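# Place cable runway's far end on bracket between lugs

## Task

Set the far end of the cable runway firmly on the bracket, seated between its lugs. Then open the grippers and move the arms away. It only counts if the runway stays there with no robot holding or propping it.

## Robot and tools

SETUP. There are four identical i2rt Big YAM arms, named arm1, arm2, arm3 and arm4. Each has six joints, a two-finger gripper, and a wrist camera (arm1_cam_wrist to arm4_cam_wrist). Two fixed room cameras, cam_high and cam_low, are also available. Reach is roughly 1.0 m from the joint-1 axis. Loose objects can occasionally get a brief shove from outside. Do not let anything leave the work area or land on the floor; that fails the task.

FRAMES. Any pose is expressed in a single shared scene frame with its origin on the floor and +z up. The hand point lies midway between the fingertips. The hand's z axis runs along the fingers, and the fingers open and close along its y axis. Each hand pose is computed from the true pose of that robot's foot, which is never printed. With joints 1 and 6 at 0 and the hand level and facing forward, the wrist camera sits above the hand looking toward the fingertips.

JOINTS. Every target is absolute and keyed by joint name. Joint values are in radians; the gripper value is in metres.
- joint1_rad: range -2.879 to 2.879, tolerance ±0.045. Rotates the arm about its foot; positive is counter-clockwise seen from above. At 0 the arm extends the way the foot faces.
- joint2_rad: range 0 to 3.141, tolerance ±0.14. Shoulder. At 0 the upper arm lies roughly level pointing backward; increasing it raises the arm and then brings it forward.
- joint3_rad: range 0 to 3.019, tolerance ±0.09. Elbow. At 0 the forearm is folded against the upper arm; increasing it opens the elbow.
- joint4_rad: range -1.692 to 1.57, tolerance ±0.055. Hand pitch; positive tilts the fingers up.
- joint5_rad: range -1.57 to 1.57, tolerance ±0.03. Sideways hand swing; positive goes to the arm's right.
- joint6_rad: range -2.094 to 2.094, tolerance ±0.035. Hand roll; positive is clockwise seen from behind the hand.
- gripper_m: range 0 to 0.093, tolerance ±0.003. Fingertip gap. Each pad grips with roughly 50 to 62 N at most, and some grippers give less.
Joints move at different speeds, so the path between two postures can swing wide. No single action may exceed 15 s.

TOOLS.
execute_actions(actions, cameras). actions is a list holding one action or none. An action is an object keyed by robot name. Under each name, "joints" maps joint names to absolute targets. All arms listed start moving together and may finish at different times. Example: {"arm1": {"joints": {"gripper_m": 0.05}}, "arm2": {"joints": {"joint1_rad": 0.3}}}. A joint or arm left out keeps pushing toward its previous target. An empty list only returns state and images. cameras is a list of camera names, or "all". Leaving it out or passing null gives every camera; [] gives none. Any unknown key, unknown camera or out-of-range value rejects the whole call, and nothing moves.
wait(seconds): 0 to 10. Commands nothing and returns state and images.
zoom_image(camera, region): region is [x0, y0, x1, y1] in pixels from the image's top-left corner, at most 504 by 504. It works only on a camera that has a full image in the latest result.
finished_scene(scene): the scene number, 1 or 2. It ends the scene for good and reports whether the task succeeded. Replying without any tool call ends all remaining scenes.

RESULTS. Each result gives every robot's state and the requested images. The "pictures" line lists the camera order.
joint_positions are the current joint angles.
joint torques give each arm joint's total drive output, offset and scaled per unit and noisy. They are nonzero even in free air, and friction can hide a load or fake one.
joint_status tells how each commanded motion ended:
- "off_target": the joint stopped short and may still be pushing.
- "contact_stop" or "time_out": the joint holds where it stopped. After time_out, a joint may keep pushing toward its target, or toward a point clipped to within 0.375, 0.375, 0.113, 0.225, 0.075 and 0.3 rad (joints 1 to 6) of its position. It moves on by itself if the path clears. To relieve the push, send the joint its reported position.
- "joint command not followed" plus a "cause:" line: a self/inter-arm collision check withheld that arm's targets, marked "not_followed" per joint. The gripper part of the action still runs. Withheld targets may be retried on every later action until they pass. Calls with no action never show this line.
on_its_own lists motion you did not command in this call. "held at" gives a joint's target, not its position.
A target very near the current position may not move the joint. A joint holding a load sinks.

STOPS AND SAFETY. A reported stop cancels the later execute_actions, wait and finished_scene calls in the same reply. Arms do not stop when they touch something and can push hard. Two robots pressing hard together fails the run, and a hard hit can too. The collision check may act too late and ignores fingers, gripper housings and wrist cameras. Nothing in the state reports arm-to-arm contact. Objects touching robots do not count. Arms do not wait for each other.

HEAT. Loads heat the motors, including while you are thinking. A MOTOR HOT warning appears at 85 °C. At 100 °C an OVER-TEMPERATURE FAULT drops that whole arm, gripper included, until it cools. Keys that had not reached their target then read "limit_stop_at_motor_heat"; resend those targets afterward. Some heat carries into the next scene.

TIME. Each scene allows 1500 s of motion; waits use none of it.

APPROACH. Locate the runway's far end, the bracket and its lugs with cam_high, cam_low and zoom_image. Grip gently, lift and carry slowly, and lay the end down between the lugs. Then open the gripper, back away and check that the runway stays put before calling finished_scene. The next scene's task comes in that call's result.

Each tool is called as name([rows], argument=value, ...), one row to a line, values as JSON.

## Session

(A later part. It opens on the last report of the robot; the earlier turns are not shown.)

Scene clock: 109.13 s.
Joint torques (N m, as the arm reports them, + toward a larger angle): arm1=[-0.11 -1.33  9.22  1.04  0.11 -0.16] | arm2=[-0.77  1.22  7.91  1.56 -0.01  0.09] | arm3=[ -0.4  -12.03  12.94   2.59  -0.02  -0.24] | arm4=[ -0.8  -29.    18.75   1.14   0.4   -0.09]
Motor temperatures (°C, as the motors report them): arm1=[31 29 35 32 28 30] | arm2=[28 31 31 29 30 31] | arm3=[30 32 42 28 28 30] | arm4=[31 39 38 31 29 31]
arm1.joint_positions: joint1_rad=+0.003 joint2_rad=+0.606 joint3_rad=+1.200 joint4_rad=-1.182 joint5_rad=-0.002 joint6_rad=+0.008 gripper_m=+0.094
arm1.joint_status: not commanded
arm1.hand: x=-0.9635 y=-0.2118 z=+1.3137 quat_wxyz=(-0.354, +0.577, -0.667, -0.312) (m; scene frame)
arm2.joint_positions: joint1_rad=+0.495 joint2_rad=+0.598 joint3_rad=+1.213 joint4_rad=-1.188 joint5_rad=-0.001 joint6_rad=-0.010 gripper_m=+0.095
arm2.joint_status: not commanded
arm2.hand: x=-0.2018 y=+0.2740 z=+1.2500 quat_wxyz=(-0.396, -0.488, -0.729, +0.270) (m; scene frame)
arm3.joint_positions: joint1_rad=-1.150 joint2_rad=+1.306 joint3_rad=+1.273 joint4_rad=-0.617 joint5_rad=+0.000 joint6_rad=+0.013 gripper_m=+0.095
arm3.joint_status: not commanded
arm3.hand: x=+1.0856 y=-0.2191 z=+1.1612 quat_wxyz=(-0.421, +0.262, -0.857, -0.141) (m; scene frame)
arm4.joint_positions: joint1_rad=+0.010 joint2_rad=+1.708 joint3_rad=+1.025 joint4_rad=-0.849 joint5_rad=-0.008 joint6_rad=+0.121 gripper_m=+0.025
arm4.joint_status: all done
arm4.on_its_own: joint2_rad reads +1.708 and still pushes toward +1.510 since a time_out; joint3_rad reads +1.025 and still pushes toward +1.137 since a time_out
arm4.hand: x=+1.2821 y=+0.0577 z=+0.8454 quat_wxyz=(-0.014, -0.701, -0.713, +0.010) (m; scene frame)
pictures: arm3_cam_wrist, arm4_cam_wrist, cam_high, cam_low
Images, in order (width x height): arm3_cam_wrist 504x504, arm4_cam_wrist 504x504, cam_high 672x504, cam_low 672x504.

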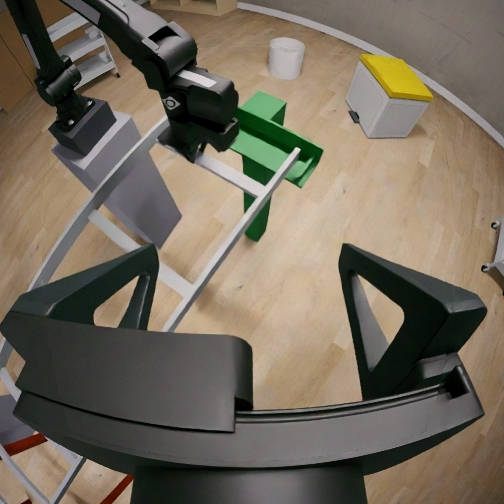

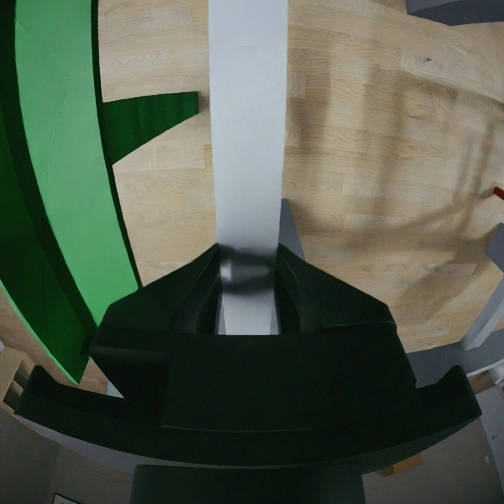

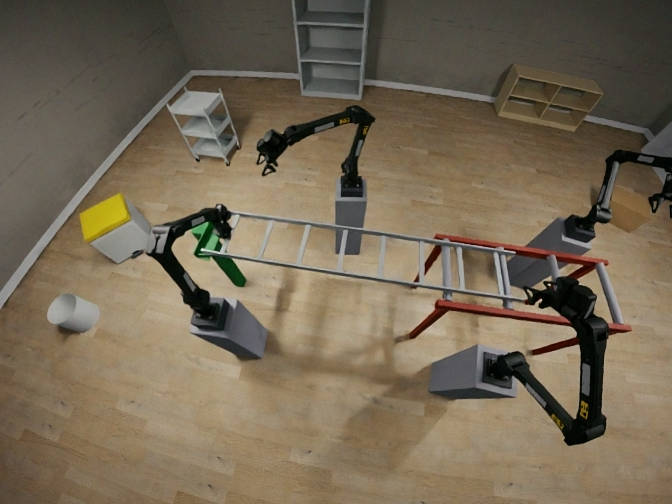

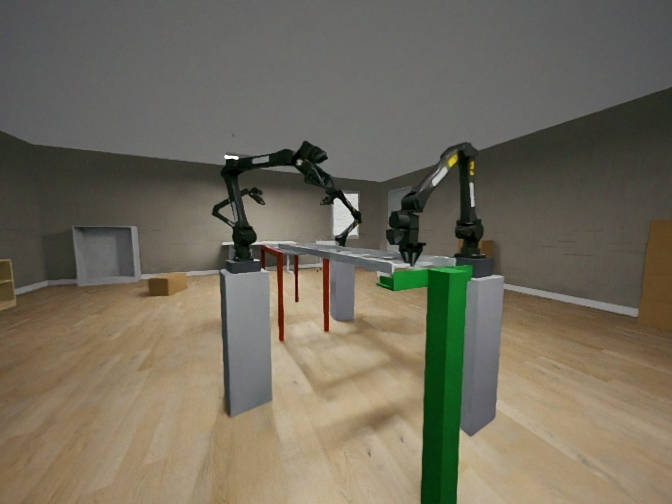

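execute_actions([
  {"arm4":{"joints":{"joint1_rad":0.05,"joint4_rad":-0.81,"joint6_rad":0.165}}},
], cameras=[])

execute_actions([
  {"arm4":{"joints":{"joint2_rad":1.63}}},
], cameras=["arm3_cam_wrist","arm4_cam_wrist","cam_high","cam_low"])

zoom_image(camera="arm3_cam_wrist", region=[130, 70, 350, 260])

zoom_image(camera="cam_high", region=[170, 190, 290, 290])

zoom_image(camera="cam_low", region=[330, 230, 490, 310])

Scene clock: 111.93 s.
Joint torques (N m, as the arm reports them, + toward a larger angle): arm1=[-0.1  -1.33  9.22  1.05  0.11 -0.15] | arm2=[-0.94  1.26  7.9   1.55 -0.02  0.09] | arm3=[ -0.36 -12.2   13.17   2.74  -0.03  -0.24] | arm4=[  0.85 -29.01  18.82   1.53   0.35   0.13]
Motor temperatures (°C, as the motors report them): arm1=[31 29 35 32 28 30] | arm2=[28 31 31 29 30 31] | arm3=[30 32 42 28 28 30] | arm4=[31 39 39 31 29 31]
arm1.joint_positions: joint1_rad=+0.003 joint2_rad=+0.606 joint3_rad=+1.200 joint4_rad=-1.182 joint5_rad=-0.002 joint6_rad=+0.008 gripper_m=+0.094
arm1.joint_status: not commanded
arm1.hand: x=-0.9635 y=-0.2118 z=+1.3137 quat_wxyz=(-0.354, +0.577, -0.667, -0.312) (m; scene frame)
arm2.joint_positions: joint1_rad=+0.495 joint2_rad=+0.598 joint3_rad=+1.213 joint4_rad=-1.188 joint5_rad=-0.001 joint6_rad=-0.010 gripper_m=+0.095
arm2.joint_status: not commanded
arm2.hand: x=-0.2018 y=+0.2740 z=+1.2500 quat_wxyz=(-0.396, -0.488, -0.729, +0.270) (m; scene frame)
arm3.joint_positions: joint1_rad=-1.150 joint2_rad=+1.306 joint3_rad=+1.273 joint4_rad=-0.617 joint5_rad=+0.000 joint6_rad=+0.013 gripper_m=+0.095
arm3.joint_status: not commanded
arm3.hand: x=+1.0856 y=-0.2191 z=+1.1612 quat_wxyz=(-0.421, +0.262, -0.857, -0.141) (m; scene frame)
arm4.joint_positions: joint1_rad=+0.040 joint2_rad=+1.708 joint3_rad=+1.025 joint4_rad=-0.837 joint5_rad=-0.007 joint6_rad=+0.153 gripper_m=+0.025
arm4.joint_status: all done
arm4.on_its_own: joint2_rad reads +1.708 and still pushes toward +1.510 since a time_out; joint3_rad reads +1.025 and still pushes toward +1.137 since a time_out
arm4.hand: x=+1.2956 y=+0.0568 z=+0.8455 quat_wxyz=(-0.019, -0.702, -0.712, +0.013) (m; scene frame)
pictures: none
No camera images: the call's "cameras" was empty. Leave "cameras" out to get every camera's image.

Scene clock: 112.83 s.
Joint torques (N m, as the arm reports them, + toward a larger angle): arm1=[-0.13 -1.33  9.22  1.03  0.11 -0.16] | arm2=[-0.97  1.3   7.89  1.57 -0.01  0.09] | arm3=[ -0.41 -12.26  12.83   2.82  -0.01  -0.28] | arm4=[  0.56 -25.95  18.34   0.27   0.13   0.11]
Motor temperatures (°C, as the motors report them): arm1=[31 29 35 32 28 30] | arm2=[28 31 31 29 30 31] | arm3=[30 32 42 28 28 30] | arm4=[31 39 39 31 29 31]
arm1.joint_positions: joint1_rad=+0.003 joint2_rad=+0.606 joint3_rad=+1.200 joint4_rad=-1.182 joint5_rad=-0.002 joint6_rad=+0.008 gripper_m=+0.094
arm1.joint_status: not commanded
arm1.hand: x=-0.9635 y=-0.2118 z=+1.3137 quat_wxyz=(-0.354, +0.577, -0.667, -0.312) (m; scene frame)
arm2.joint_positions: joint1_rad=+0.495 joint2_rad=+0.598 joint3_rad=+1.213 joint4_rad=-1.188 joint5_rad=-0.001 joint6_rad=-0.010 gripper_m=+0.095
arm2.joint_status: not commanded
arm2.hand: x=-0.2018 y=+0.2740 z=+1.2500 quat_wxyz=(-0.396, -0.488, -0.729, +0.270) (m; scene frame)
arm3.joint_positions: joint1_rad=-1.150 joint2_rad=+1.306 joint3_rad=+1.273 joint4_rad=-0.617 joint5_rad=+0.000 joint6_rad=+0.013 gripper_m=+0.095
arm3.joint_status: not commanded
arm3.hand: x=+1.0856 y=-0.2191 z=+1.1612 quat_wxyz=(-0.421, +0.262, -0.857, -0.141) (m; scene frame)
arm4.joint_positions: joint1_rad=+0.041 joint2_rad=+1.778 joint3_rad=+1.025 joint4_rad=-0.809 joint5_rad=-0.001 joint6_rad=+0.153 gripper_m=+0.025
arm4.joint_status: joint2_rad off_target (ended at +1.778, target +1.630)
arm4.on_its_own: joint2_rad reads +1.778 and still pushes toward +1.630 since a time_out; joint3_rad reads +1.025 and still pushes toward +1.137 since a time_out
arm4.hand: x=+1.2941 y=+0.0594 z=+0.8160 quat_wxyz=(+0.000, -0.702, -0.712, +0.003) (m; scene frame)
pictures: arm3_cam_wrist, arm4_cam_wrist, cam_high, cam_low
Images, in order (width x height): arm3_cam_wrist 504x504, arm4_cam_wrist 504x504, cam_high 672x504, cam_low 672x504.

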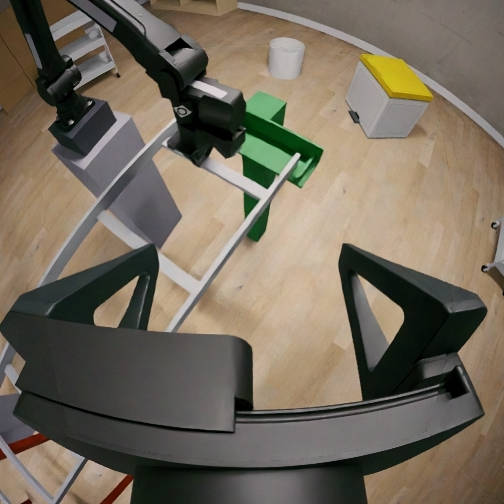

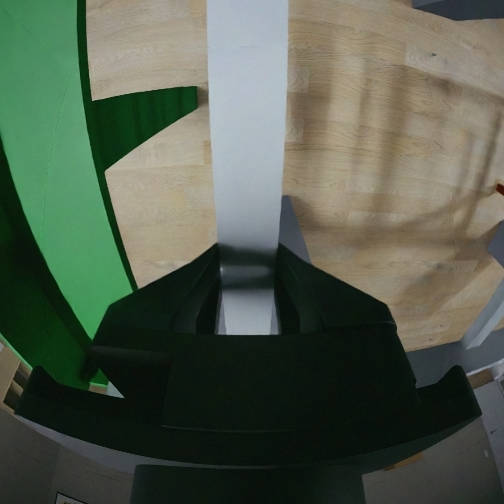

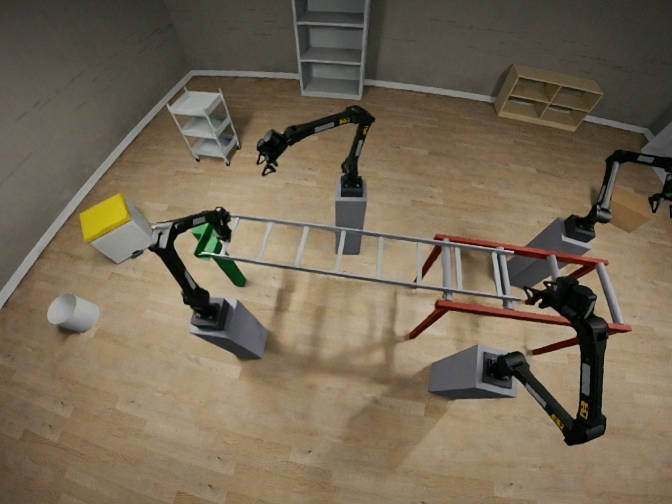

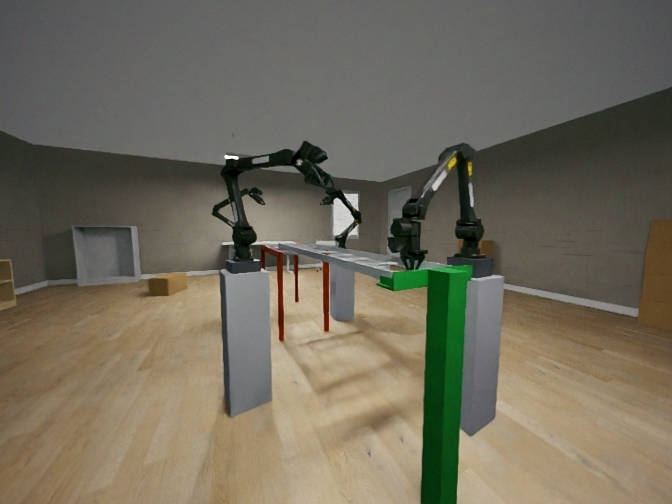

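Region (130, 70, 350, 260) of arm3_cam_wrist's 504x504 image, scaled by 2.291, with more detail than that image has; it fills the top 435 rows of this view, and the rest is white.

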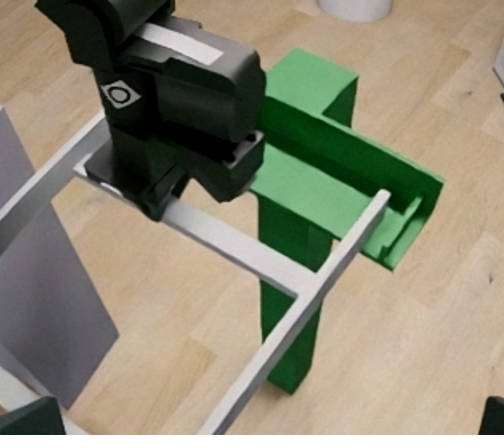

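Region (170, 190, 290, 290) of cam_high's 672x504 image, scaled by 4.200, with more detail than that image has.

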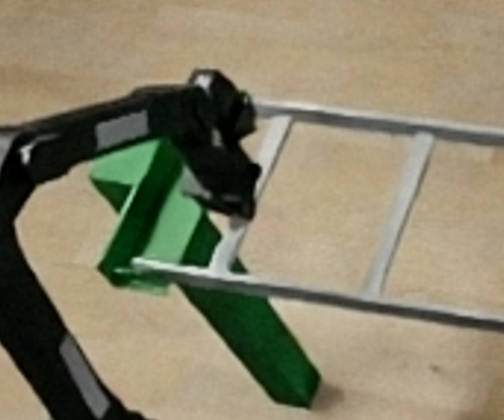

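Region (330, 230, 490, 310) of cam_low's 672x504 image, scaled by 3.150, with more detail than that image has.

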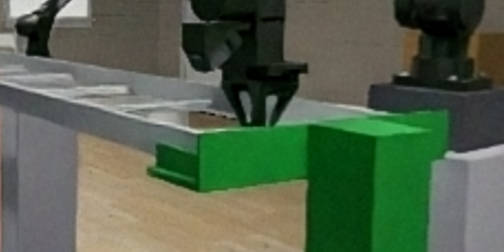

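execute_actions([
  {"arm4":{"joints":{"joint1_rad":0.10,"joint4_rad":-0.77,"joint6_rad":0.215}}},
], cameras=[])

execute_actions([
  {"arm4":{"joints":{"joint2_rad":1.70}}},
], cameras=["arm3_cam_wrist","arm4_cam_wrist","cam_high","cam_low"])

zoom_image(camera="arm3_cam_wrist", region=[130, 70, 350, 260])

zoom_image(camera="cam_high", region=[170, 190, 290, 290])

Scene clock: 115.70 s.
Joint torques (N m, as the arm reports them, + toward a larger angle): arm1=[-0.1  -1.32  9.22  1.04  0.11 -0.15] | arm2=[-0.75  1.29  7.87  1.54  0.    0.09] | arm3=[ -0.57 -12.91  13.06   2.96   0.    -0.27] | arm4=[ -0.09 -26.52  18.19   0.91   0.05   0.03]
Motor temperatures (°C, as the motors report them): arm1=[31 29 35 32 28 30] | arm2=[28 31 31 29 30 31] | arm3=[30 32 43 28 28 30] | arm4=[31 39 39 31 29 31]
arm1.joint_positions: joint1_rad=+0.003 joint2_rad=+0.606 joint3_rad=+1.200 joint4_rad=-1.182 joint5_rad=-0.002 joint6_rad=+0.008 gripper_m=+0.094
arm1.joint_status: not commanded
arm1.hand: x=-0.9635 y=-0.2118 z=+1.3137 quat_wxyz=(-0.354, +0.577, -0.667, -0.312) (m; scene frame)
arm2.joint_positions: joint1_rad=+0.495 joint2_rad=+0.598 joint3_rad=+1.213 joint4_rad=-1.188 joint5_rad=-0.001 joint6_rad=-0.010 gripper_m=+0.095
arm2.joint_status: not commanded
arm2.hand: x=-0.2018 y=+0.2740 z=+1.2500 quat_wxyz=(-0.396, -0.488, -0.729, +0.270) (m; scene frame)
arm3.joint_positions: joint1_rad=-1.150 joint2_rad=+1.306 joint3_rad=+1.273 joint4_rad=-0.617 joint5_rad=+0.000 joint6_rad=+0.013 gripper_m=+0.095
arm3.joint_status: not commanded
arm3.hand: x=+1.0856 y=-0.2191 z=+1.1612 quat_wxyz=(-0.421, +0.262, -0.857, -0.141) (m; scene frame)
arm4.joint_positions: joint1_rad=+0.101 joint2_rad=+1.778 joint3_rad=+1.025 joint4_rad=-0.782 joint5_rad=+0.001 joint6_rad=+0.212 gripper_m=+0.025
arm4.joint_status: all done
arm4.on_its_own: joint2_rad reads +1.778 and still pushes toward +1.630 since a time_out; joint3_rad reads +1.025 and still pushes toward +1.137 since a time_out
arm4.hand: x=+1.3218 y=+0.0582 z=+0.8160 quat_wxyz=(-0.011, -0.701, -0.713, +0.011) (m; scene frame)
pictures: none
No camera images: the call's "cameras" was empty. Leave "cameras" out to get every camera's image.

Scene clock: 116.30 s.
Joint torques (N m, as the arm reports them, + toward a larger angle): arm1=[-0.1  -1.33  9.22  1.04  0.11 -0.16] | arm2=[-0.79  1.12  7.93  1.57 -0.01  0.08] | arm3=[ -1.05 -12.36  12.98   2.78  -0.01  -0.25] | arm4=[ -0.2  -21.29  18.27   0.91   0.05   0.06]
Motor temperatures (°C, as the motors report them): arm1=[31 29 35 32 28 30] | arm2=[28 31 31 29 30 31] | arm3=[30 32 43 28 28 30] | arm4=[31 39 39 31 29 31]
arm1.joint_positions: joint1_rad=+0.003 joint2_rad=+0.606 joint3_rad=+1.200 joint4_rad=-1.182 joint5_rad=-0.002 joint6_rad=+0.008 gripper_m=+0.094
arm1.joint_status: not commanded
arm1.hand: x=-0.9635 y=-0.2118 z=+1.3137 quat_wxyz=(-0.354, +0.577, -0.667, -0.312) (m; scene frame)
arm2.joint_positions: joint1_rad=+0.495 joint2_rad=+0.598 joint3_rad=+1.213 joint4_rad=-1.188 joint5_rad=-0.001 joint6_rad=-0.010 gripper_m=+0.095
arm2.joint_status: not commanded
arm2.hand: x=-0.2018 y=+0.2740 z=+1.2500 quat_wxyz=(-0.396, -0.488, -0.729, +0.270) (m; scene frame)
arm3.joint_positions: joint1_rad=-1.150 joint2_rad=+1.306 joint3_rad=+1.273 joint4_rad=-0.617 joint5_rad=+0.000 joint6_rad=+0.013 gripper_m=+0.095
arm3.joint_status: not commanded
arm3.hand: x=+1.0856 y=-0.2191 z=+1.1612 quat_wxyz=(-0.421, +0.262, -0.857, -0.141) (m; scene frame)
arm4.joint_positions: joint1_rad=+0.101 joint2_rad=+1.782 joint3_rad=+1.025 joint4_rad=-0.782 joint5_rad=+0.001 joint6_rad=+0.212 gripper_m=+0.025
arm4.joint_status: all done
arm4.on_its_own: joint3_rad reads +1.025 and still pushes toward +1.137 since a time_out
arm4.hand: x=+1.3216 y=+0.0589 z=+0.8140 quat_wxyz=(-0.009, -0.701, -0.713, +0.010) (m; scene frame)
pictures: arm3_cam_wrist, arm4_cam_wrist, cam_high, cam_low
Images, in order (width x height): arm3_cam_wrist 504x504, arm4_cam_wrist 504x504, cam_high 672x504, cam_low 672x504.

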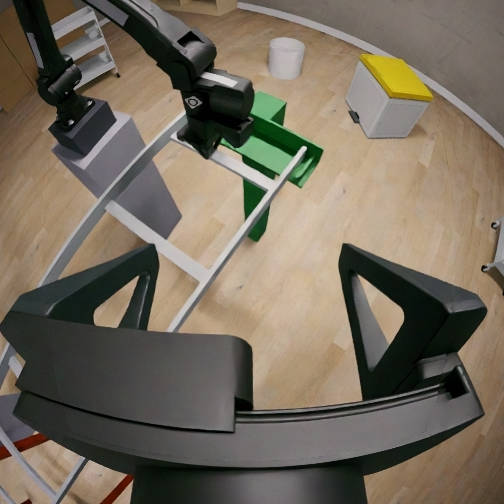

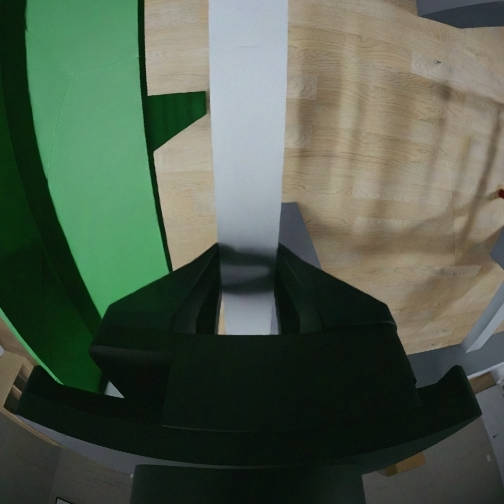

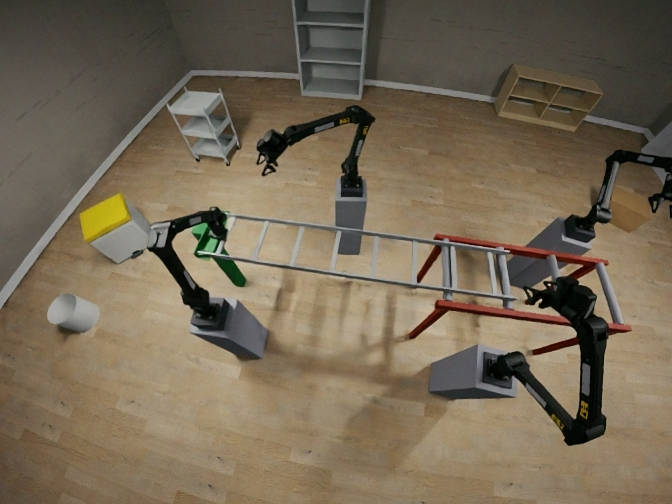

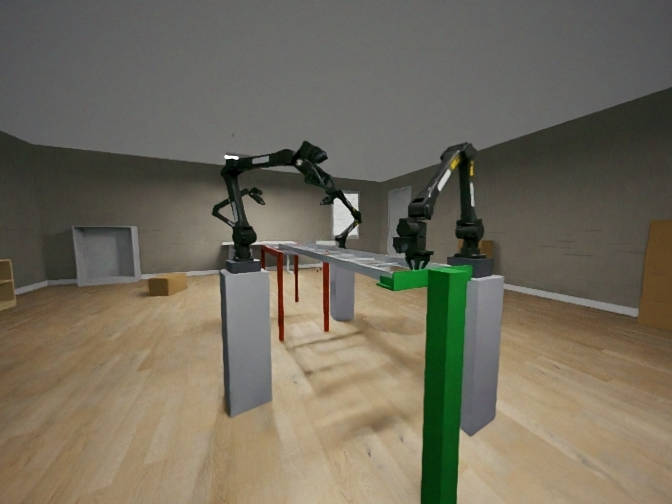

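Region (130, 70, 350, 260) of arm3_cam_wrist's 504x504 image, scaled by 2.291, with more detail than that image has; it fills the top 435 rows of this view, and the rest is white.

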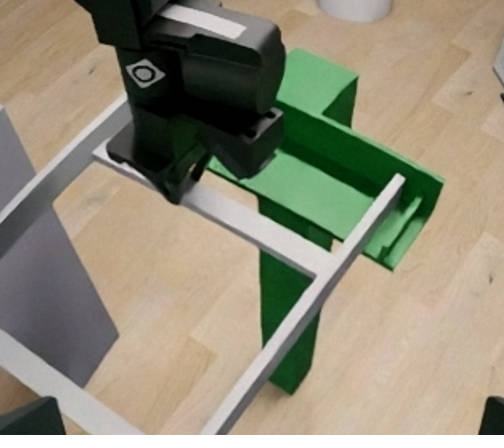

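Region (170, 190, 290, 290) of cam_high's 672x504 image, scaled by 4.200, with more detail than that image has.

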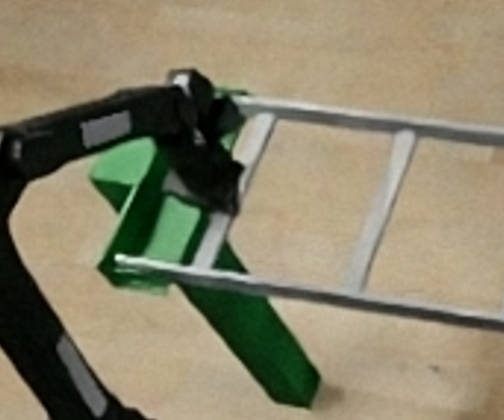

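execute_actions([
  {"arm4":{"joints":{"joint2_rad":1.74,"joint3_rad":1.06,"gripper_m":0.05}}},
], cameras=[])

execute_actions([
  {"arm4":{"joints":{"joint2_rad":1.2,"joint3_rad":1.1,"joint4_rad":-1.2}},"arm3":{"joints":{"joint1_rad":-0.6,"joint2_rad":0.7,"joint3_rad":1.2,"joint4_rad":-1.1}}},
], cameras=["arm4_cam_wrist","cam_high","cam_low"])

Scene clock: 118.57 s.
Joint torques (N m, as the arm reports them, + toward a larger angle): arm1=[-0.09 -1.31  9.22  1.04  0.11 -0.16] | arm2=[-0.7   1.19  7.94  1.53 -0.01  0.1 ] | arm3=[ -0.84 -12.35  13.     2.54   0.02  -0.25] | arm4=[ -0.01 -16.36  10.86   0.93   0.05   0.03]
Motor temperatures (°C, as the motors report them): arm1=[31 29 35 32 28 30] | arm2=[28 31 31 29 30 31] | arm3=[30 32 43 28 28 30] | arm4=[31 38 39 31 29 31]
arm1.joint_positions: joint1_rad=+0.003 joint2_rad=+0.606 joint3_rad=+1.200 joint4_rad=-1.182 joint5_rad=-0.002 joint6_rad=+0.008 gripper_m=+0.094
arm1.joint_status: not commanded
arm1.hand: x=-0.9635 y=-0.2118 z=+1.3137 quat_wxyz=(-0.354, +0.577, -0.667, -0.312) (m; scene frame)
arm2.joint_positions: joint1_rad=+0.495 joint2_rad=+0.598 joint3_rad=+1.213 joint4_rad=-1.188 joint5_rad=-0.001 joint6_rad=-0.010 gripper_m=+0.095
arm2.joint_status: not commanded
arm2.hand: x=-0.2018 y=+0.2740 z=+1.2500 quat_wxyz=(-0.396, -0.488, -0.729, +0.270) (m; scene frame)
arm3.joint_positions: joint1_rad=-1.150 joint2_rad=+1.306 joint3_rad=+1.273 joint4_rad=-0.617 joint5_rad=+0.000 joint6_rad=+0.013 gripper_m=+0.095
arm3.joint_status: not commanded
arm3.hand: x=+1.0856 y=-0.2191 z=+1.1612 quat_wxyz=(-0.421, +0.262, -0.857, -0.141) (m; scene frame)
arm4.joint_positions: joint1_rad=+0.101 joint2_rad=+1.749 joint3_rad=+1.031 joint4_rad=-0.780 joint5_rad=+0.001 joint6_rad=+0.212 gripper_m=+0.050
arm4.joint_status: all done
arm4.hand: x=+1.3236 y=+0.0506 z=+0.8304 quat_wxyz=(-0.027, -0.701, -0.712, +0.021) (m; scene frame)
pictures: none
No camera images: the call's "cameras" was empty. Leave "cameras" out to get every camera's image.

Scene clock: 120.07 s.
Joint torques (N m, as the arm reports them, + toward a larger angle): arm1=[-0.11 -1.33  9.22  1.03  0.11 -0.16] | arm2=[-0.88  1.07  7.94  1.57  0.    0.09] | arm3=[ 0.15 -0.21 10.34  1.63  0.05 -0.22] | arm4=[-0.36 -7.63 13.94  0.41  0.06  0.05]
Motor temperatures (°C, as the motors report them): arm1=[31 29 35 32 28 30] | arm2=[28 31 31 29 30 31] | arm3=[30 32 43 28 28 30] | arm4=[31 38 39 31 29 31]
arm1.joint_positions: joint1_rad=+0.003 joint2_rad=+0.606 joint3_rad=+1.200 joint4_rad=-1.182 joint5_rad=-0.002 joint6_rad=+0.008 gripper_m=+0.094
arm1.joint_status: not commanded
arm1.hand: x=-0.9635 y=-0.2118 z=+1.3137 quat_wxyz=(-0.354, +0.577, -0.667, -0.312) (m; scene frame)
arm2.joint_positions: joint1_rad=+0.495 joint2_rad=+0.598 joint3_rad=+1.213 joint4_rad=-1.188 joint5_rad=-0.001 joint6_rad=-0.010 gripper_m=+0.095
arm2.joint_status: not commanded
arm2.hand: x=-0.2018 y=+0.2740 z=+1.2500 quat_wxyz=(-0.396, -0.488, -0.729, +0.270) (m; scene frame)
arm3.joint_positions: joint1_rad=-0.610 joint2_rad=+0.700 joint3_rad=+1.196 joint4_rad=-1.087 joint5_rad=-0.002 joint6_rad=+0.012 gripper_m=+0.095
arm3.joint_status: all done
arm3.hand: x=+0.7515 y=-0.2558 z=+1.2814 quat_wxyz=(-0.393, +0.473, -0.743, -0.264) (m; scene frame)
arm4.joint_positions: joint1_rad=+0.101 joint2_rad=+1.187 joint3_rad=+1.067 joint4_rad=-1.189 joint5_rad=+0.001 joint6_rad=+0.212 gripper_m=+0.050
arm4.joint_status: all done
arm4.hand: x=+1.3082 y=+0.1235 z=+1.0600 quat_wxyz=(-0.106, -0.696, -0.707, +0.072) (m; scene frame)
pictures: arm4_cam_wrist, cam_high, cam_low
Images, in order (width x height): arm4_cam_wrist 504x504, cam_high 672x504, cam_low 672x504.

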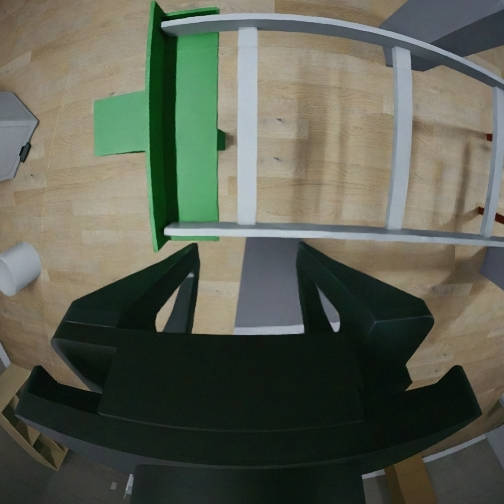

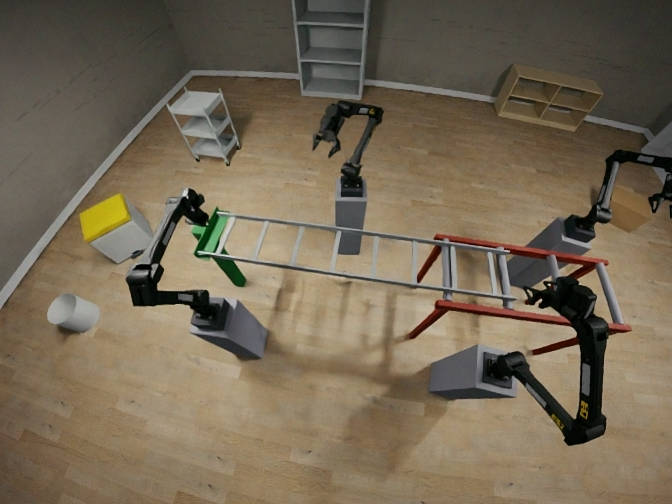

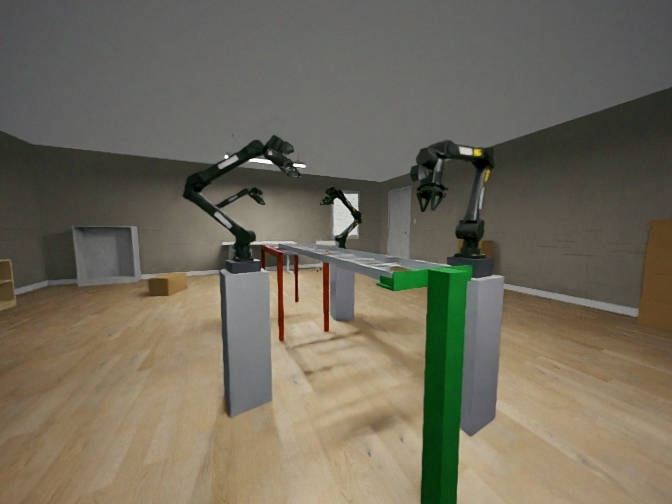

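execute_actions([
  {"arm4":{"joints":{"joint2_rad":0.6,"joint3_rad":1.2,"joint4_rad":-1.3,"gripper_m":0.093}}},
], cameras=["cam_high"])

finished_scene(scene=1)

Scene clock: 122.87 s.
Joint torques (N m, as the arm reports them, + toward a larger angle): arm1=[-0.12 -1.33  9.21  1.03  0.11 -0.16] | arm2=[-0.76  1.13  7.9   1.56 -0.01  0.09] | arm3=[ 0.54 -0.42 10.17  1.48  0.03 -0.27] | arm4=[-0.02  0.85 12.59  1.39  0.04  0.02]
Motor temperatures (°C, as the motors report them): arm1=[31 29 35 32 28 30] | arm2=[28 31 31 29 30 31] | arm3=[30 32 42 28 28 30] | arm4=[31 37 39 31 29 31]
arm1.joint_positions: joint1_rad=+0.003 joint2_rad=+0.606 joint3_rad=+1.200 joint4_rad=-1.182 joint5_rad=-0.002 joint6_rad=+0.008 gripper_m=+0.094
arm1.joint_status: not commanded
arm1.hand: x=-0.9635 y=-0.2118 z=+1.3137 quat_wxyz=(-0.354, +0.577, -0.667, -0.312) (m; scene frame)
arm2.joint_positions: joint1_rad=+0.495 joint2_rad=+0.598 joint3_rad=+1.213 joint4_rad=-1.188 joint5_rad=-0.001 joint6_rad=-0.010 gripper_m=+0.095
arm2.joint_status: not commanded
arm2.hand: x=-0.2018 y=+0.2740 z=+1.2500 quat_wxyz=(-0.396, -0.488, -0.729, +0.270) (m; scene frame)
arm3.joint_positions: joint1_rad=-0.610 joint2_rad=+0.700 joint3_rad=+1.196 joint4_rad=-1.087 joint5_rad=-0.002 joint6_rad=+0.012 gripper_m=+0.095
arm3.joint_status: not commanded
arm3.hand: x=+0.7515 y=-0.2558 z=+1.2814 quat_wxyz=(-0.393, +0.473, -0.743, -0.264) (m; scene frame)
arm4.joint_positions: joint1_rad=+0.101 joint2_rad=+0.598 joint3_rad=+1.175 joint4_rad=-1.291 joint5_rad=+0.001 joint6_rad=+0.212 gripper_m=+0.093
arm4.joint_status: all done
arm4.hand: x=+1.2799 y=+0.2519 z=+1.2841 quat_wxyz=(-0.347, -0.638, -0.650, +0.224) (m; scene frame)
pictures: cam_high
Images, in order (width x height): cam_high 672x504.

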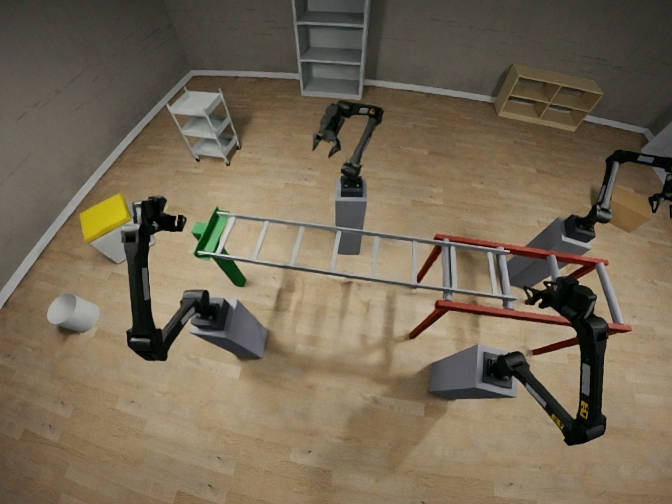

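The scene is finished: the task was done.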